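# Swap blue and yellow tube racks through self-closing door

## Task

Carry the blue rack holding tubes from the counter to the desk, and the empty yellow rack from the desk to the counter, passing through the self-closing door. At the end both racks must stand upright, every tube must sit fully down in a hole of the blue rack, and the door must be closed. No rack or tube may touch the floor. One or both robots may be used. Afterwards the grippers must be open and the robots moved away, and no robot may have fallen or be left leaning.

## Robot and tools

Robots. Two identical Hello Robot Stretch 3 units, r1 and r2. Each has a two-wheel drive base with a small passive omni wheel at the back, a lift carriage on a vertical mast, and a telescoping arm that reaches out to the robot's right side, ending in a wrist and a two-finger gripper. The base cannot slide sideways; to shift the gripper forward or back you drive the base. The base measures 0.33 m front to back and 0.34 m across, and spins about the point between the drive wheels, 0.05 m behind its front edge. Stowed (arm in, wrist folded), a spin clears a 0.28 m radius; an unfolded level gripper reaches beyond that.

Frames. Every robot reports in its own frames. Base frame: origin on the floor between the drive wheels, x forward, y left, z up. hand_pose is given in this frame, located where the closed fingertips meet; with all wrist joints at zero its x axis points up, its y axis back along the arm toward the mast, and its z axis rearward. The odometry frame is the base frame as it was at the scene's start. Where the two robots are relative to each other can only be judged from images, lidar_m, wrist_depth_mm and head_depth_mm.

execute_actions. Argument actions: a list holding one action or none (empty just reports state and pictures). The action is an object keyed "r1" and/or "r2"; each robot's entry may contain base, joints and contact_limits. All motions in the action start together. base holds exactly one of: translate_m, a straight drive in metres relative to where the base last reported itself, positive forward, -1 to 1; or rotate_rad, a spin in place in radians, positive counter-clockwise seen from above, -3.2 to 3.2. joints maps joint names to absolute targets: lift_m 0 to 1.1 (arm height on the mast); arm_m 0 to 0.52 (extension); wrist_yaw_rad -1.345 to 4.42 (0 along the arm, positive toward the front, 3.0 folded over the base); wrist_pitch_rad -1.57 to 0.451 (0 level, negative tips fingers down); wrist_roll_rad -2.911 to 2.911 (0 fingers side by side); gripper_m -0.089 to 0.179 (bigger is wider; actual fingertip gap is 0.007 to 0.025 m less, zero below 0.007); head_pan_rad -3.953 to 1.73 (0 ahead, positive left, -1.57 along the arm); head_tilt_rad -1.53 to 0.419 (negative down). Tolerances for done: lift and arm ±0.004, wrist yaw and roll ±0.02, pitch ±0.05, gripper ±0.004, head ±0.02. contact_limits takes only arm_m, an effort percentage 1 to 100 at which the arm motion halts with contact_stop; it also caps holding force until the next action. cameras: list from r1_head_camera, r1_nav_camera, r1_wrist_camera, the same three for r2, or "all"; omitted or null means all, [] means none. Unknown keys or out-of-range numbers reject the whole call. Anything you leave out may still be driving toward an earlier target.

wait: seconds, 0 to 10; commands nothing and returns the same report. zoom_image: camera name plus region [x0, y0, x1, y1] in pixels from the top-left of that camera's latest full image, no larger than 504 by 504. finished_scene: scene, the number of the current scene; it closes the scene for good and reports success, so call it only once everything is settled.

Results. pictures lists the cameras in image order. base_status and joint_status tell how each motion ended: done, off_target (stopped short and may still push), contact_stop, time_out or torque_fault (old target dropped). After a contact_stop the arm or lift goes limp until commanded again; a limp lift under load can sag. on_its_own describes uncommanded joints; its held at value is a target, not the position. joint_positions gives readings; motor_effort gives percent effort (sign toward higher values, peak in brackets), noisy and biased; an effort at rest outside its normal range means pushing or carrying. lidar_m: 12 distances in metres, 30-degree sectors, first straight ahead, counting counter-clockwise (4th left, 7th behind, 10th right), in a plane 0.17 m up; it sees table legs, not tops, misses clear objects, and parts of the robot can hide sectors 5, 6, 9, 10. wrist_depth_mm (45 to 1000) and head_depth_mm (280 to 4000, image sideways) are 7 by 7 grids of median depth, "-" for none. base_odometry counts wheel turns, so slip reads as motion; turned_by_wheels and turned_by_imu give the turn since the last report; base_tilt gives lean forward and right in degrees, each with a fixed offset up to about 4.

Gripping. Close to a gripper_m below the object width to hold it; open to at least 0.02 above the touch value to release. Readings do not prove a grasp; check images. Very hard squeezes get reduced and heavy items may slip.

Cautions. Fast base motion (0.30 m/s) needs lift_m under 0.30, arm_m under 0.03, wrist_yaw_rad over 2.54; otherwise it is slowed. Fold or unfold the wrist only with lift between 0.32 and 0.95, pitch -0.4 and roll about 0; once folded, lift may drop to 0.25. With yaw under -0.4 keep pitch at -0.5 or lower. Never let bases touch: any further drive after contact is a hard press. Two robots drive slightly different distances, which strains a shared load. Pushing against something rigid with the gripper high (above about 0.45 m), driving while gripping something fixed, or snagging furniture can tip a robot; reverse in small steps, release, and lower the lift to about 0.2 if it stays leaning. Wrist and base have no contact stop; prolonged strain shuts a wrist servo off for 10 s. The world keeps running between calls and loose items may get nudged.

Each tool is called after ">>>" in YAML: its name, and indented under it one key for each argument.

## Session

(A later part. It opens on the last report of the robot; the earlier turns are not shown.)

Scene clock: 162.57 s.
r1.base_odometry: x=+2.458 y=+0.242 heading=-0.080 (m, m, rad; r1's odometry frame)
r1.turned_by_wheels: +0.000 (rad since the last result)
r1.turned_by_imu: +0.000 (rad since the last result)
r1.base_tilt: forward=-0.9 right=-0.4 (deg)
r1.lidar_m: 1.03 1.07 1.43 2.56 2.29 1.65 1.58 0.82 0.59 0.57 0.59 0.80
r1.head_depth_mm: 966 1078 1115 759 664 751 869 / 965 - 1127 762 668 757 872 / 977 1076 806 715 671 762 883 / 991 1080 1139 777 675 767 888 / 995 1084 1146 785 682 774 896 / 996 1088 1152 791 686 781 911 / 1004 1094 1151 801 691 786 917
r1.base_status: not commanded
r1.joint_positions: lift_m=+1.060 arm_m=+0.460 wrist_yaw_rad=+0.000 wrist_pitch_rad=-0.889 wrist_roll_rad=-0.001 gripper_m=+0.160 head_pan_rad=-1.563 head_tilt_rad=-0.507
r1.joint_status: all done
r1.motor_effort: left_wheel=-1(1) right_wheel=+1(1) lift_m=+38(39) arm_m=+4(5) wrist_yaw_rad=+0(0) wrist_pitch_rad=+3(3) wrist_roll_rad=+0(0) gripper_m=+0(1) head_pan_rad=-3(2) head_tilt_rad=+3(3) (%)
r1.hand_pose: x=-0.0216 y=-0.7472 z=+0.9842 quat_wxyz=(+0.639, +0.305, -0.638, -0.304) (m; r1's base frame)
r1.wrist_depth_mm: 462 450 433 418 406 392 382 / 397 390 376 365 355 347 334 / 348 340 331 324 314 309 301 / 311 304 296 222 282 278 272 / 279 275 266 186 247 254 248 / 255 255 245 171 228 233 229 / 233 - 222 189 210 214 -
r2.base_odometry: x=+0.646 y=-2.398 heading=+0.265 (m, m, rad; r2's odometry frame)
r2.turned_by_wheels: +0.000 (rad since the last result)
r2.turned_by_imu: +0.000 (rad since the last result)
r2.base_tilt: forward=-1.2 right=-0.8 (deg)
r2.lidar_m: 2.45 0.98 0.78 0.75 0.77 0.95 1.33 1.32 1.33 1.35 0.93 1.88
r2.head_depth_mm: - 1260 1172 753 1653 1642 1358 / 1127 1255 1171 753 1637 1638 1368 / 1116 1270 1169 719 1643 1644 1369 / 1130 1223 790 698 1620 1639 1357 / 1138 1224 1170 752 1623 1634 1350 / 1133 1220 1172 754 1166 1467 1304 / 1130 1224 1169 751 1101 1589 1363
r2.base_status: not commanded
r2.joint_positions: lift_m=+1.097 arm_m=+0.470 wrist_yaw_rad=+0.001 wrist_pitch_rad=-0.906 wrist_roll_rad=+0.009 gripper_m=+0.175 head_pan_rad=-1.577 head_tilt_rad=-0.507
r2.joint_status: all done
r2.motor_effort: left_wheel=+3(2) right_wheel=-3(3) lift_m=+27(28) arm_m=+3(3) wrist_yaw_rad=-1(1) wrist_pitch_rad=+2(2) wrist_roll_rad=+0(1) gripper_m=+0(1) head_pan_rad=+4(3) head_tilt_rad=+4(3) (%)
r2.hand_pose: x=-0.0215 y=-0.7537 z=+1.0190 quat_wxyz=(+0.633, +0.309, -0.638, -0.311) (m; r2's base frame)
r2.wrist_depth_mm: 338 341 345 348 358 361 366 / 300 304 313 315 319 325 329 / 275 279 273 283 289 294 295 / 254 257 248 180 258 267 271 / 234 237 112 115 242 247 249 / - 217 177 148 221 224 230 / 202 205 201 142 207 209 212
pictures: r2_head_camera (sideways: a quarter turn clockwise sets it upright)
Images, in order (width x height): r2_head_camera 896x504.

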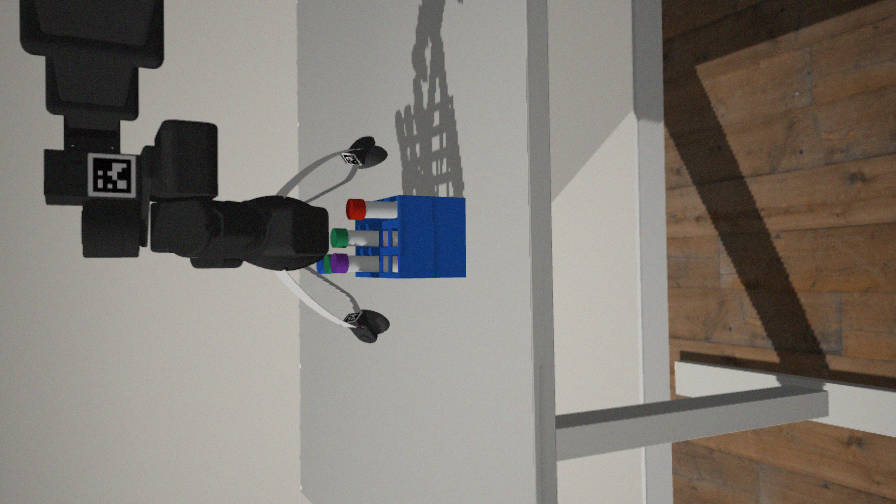

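>>> execute_actions:
  actions:
    - {"r2":{"joints":{"arm_m":0.0}},"r1":{"joints":{"arm_m":0.0}}}

Scene clock: 168.43 s.
r1.base_odometry: x=+2.458 y=+0.242 heading=-0.080 (m, m, rad; r1's odometry frame)
r1.turned_by_wheels: +0.000 (rad since the last result)
r1.turned_by_imu: +0.001 (rad since the last result)
r1.base_tilt: forward=-1.0 right=-0.3 (deg)
r1.lidar_m: 1.03 1.07 1.43 2.56 2.29 1.65 1.58 0.82 0.59 0.57 0.59 0.80
r1.head_depth_mm: 979 1060 - - - - - / 985 1072 - - - - - / 990 1080 1133 - - - 904 / 994 1082 1138 779 677 755 890 / 991 1087 1143 786 681 753 900 / 1004 1088 1154 793 687 781 907 / 1006 1092 1149 800 689 788 913
r1.base_status: not commanded
r1.joint_positions: lift_m=+1.060 arm_m=+0.001 wrist_yaw_rad=+0.000 wrist_pitch_rad=-0.889 wrist_roll_rad=-0.001 gripper_m=+0.160 head_pan_rad=-1.563 head_tilt_rad=-0.507
r1.joint_status: all done
r1.motor_effort: left_wheel=-1(1) right_wheel=+2(2) lift_m=+38(39) arm_m=-6(6) wrist_yaw_rad=+0(1) wrist_pitch_rad=+3(3) wrist_roll_rad=+0(0) gripper_m=+2(0) head_pan_rad=-2(2) head_tilt_rad=+2(3) (%)
r1.hand_pose: x=-0.0216 y=-0.2884 z=+0.9842 quat_wxyz=(+0.639, +0.305, -0.638, -0.304) (m; r1's base frame)
r1.wrist_depth_mm: 467 450 436 422 411 401 390 / 413 406 400 392 393 396 393 / 493 498 499 497 498 505 506 / 603 607 615 614 622 616 624 / 792 795 802 810 801 804 804 / - - - - - - - / - - - - - - -
r2.base_odometry: x=+0.646 y=-2.398 heading=+0.265 (m, m, rad; r2's odometry frame)
r2.turned_by_wheels: +0.000 (rad since the last result)
r2.turned_by_imu: +0.002 (rad since the last result)
r2.base_tilt: forward=-1.2 right=-0.8 (deg)
r2.lidar_m: 2.45 0.98 0.79 0.75 0.78 0.94 1.33 1.32 1.33 1.35 0.93 1.88
r2.head_depth_mm: 1123 - - - - - - / 1121 - - - - - - / 1119 - - - - - - / 1127 1236 1088 - 1638 - 1362 / 1135 1226 1170 752 1633 1627 1361 / 1132 1225 1172 753 1165 1559 1299 / 1134 1218 1167 752 1101 1616 1364
r2.base_status: not commanded
r2.joint_positions: lift_m=+1.097 arm_m=+0.000 wrist_yaw_rad=+0.001 wrist_pitch_rad=-0.907 wrist_roll_rad=+0.009 gripper_m=+0.175 head_pan_rad=-1.577 head_tilt_rad=-0.507
r2.joint_status: all done
r2.motor_effort: left_wheel=+3(3) right_wheel=-3(3) lift_m=+27(27) arm_m=-3(3) wrist_yaw_rad=-1(2) wrist_pitch_rad=+3(3) wrist_roll_rad=+1(1) gripper_m=+1(0) head_pan_rad=+3(3) head_tilt_rad=+3(3) (%)
r2.hand_pose: x=-0.0215 y=-0.2843 z=+1.0189 quat_wxyz=(+0.633, +0.309, -0.638, -0.311) (m; r2's base frame)
r2.wrist_depth_mm: 362 366 366 374 372 373 377 / - - - - - - - / - - - - - - - / - - - - - - - / - - - - - - - / - - - - - - - / - - - - - - -
pictures: r1_head_camera (sideways: a quarter turn clockwise sets it upright), r1_nav_camera (sideways: a quarter turn counterclockwise sets it upright), r1_wrist_camera, r2_head_camera (sideways: a quarter turn clockwise sets it upright), r2_nav_camera (sideways: a quarter turn counterclockwise sets it upright), r2_wrist_camera
Images, in order (width x height): r1_head_camera 896x504, r1_nav_camera 672x504, r1_wrist_camera 644x364, r2_head_camera 896x504, r2_nav_camera 672x504, r2_wrist_camera 644x364.

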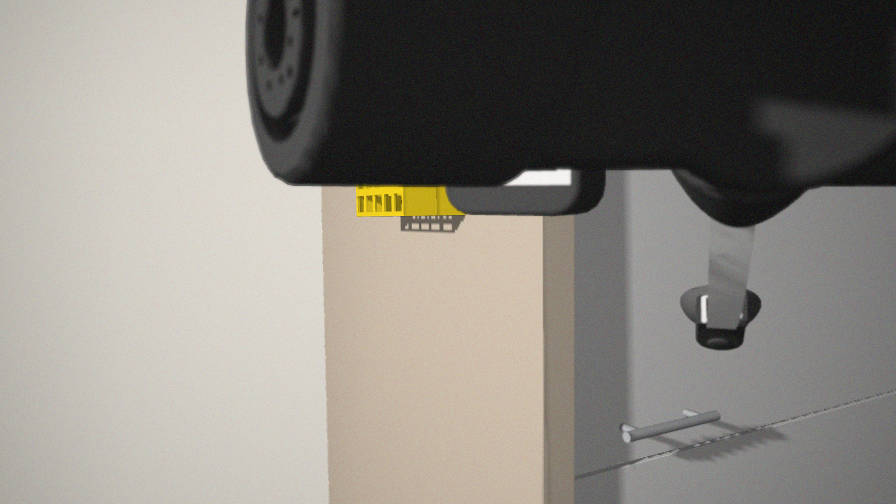

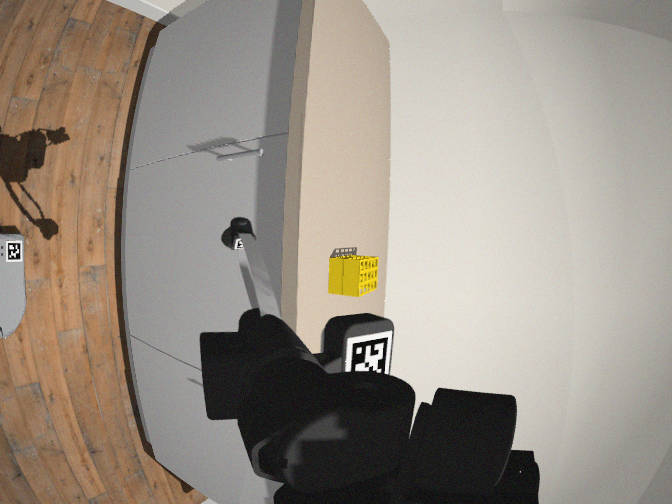

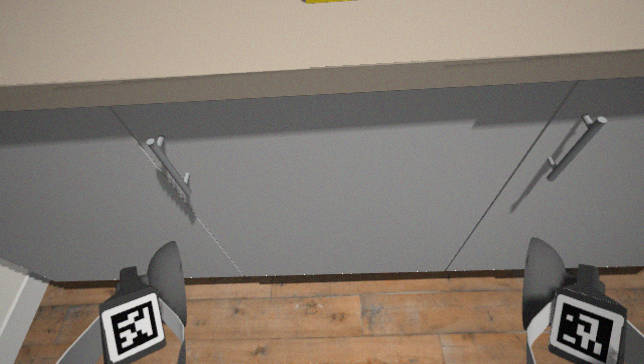

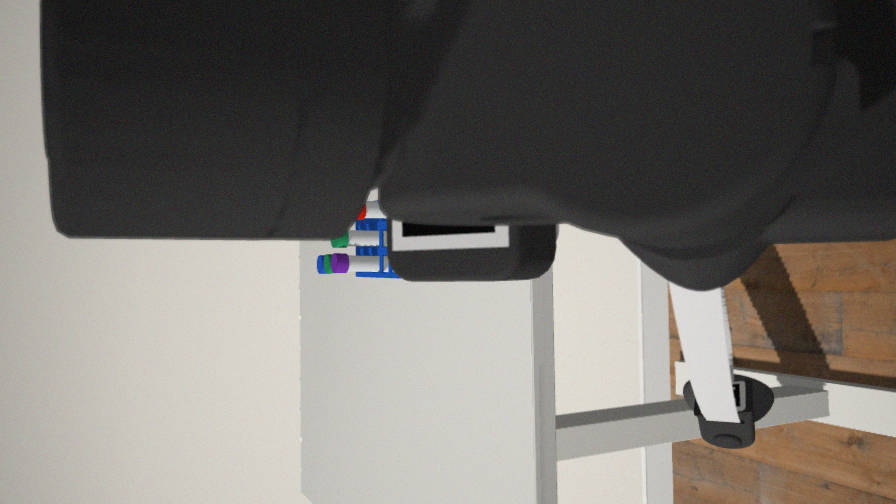

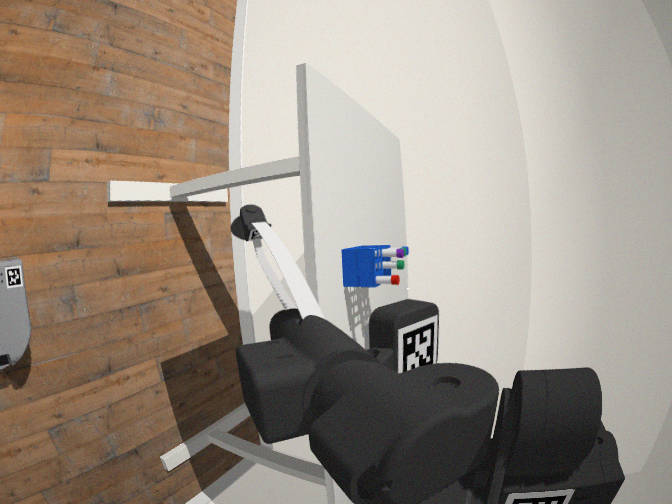

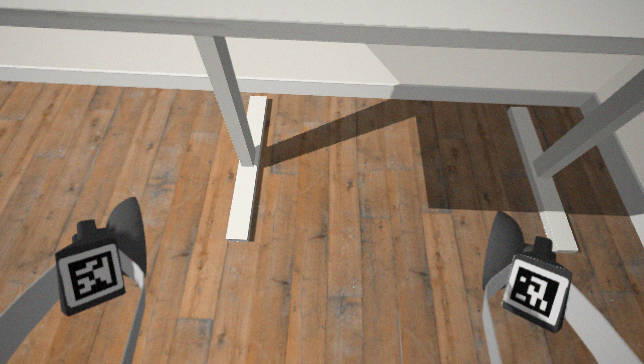

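>>> finished_scene:
  scene: 2

The scene is finished: the task was done.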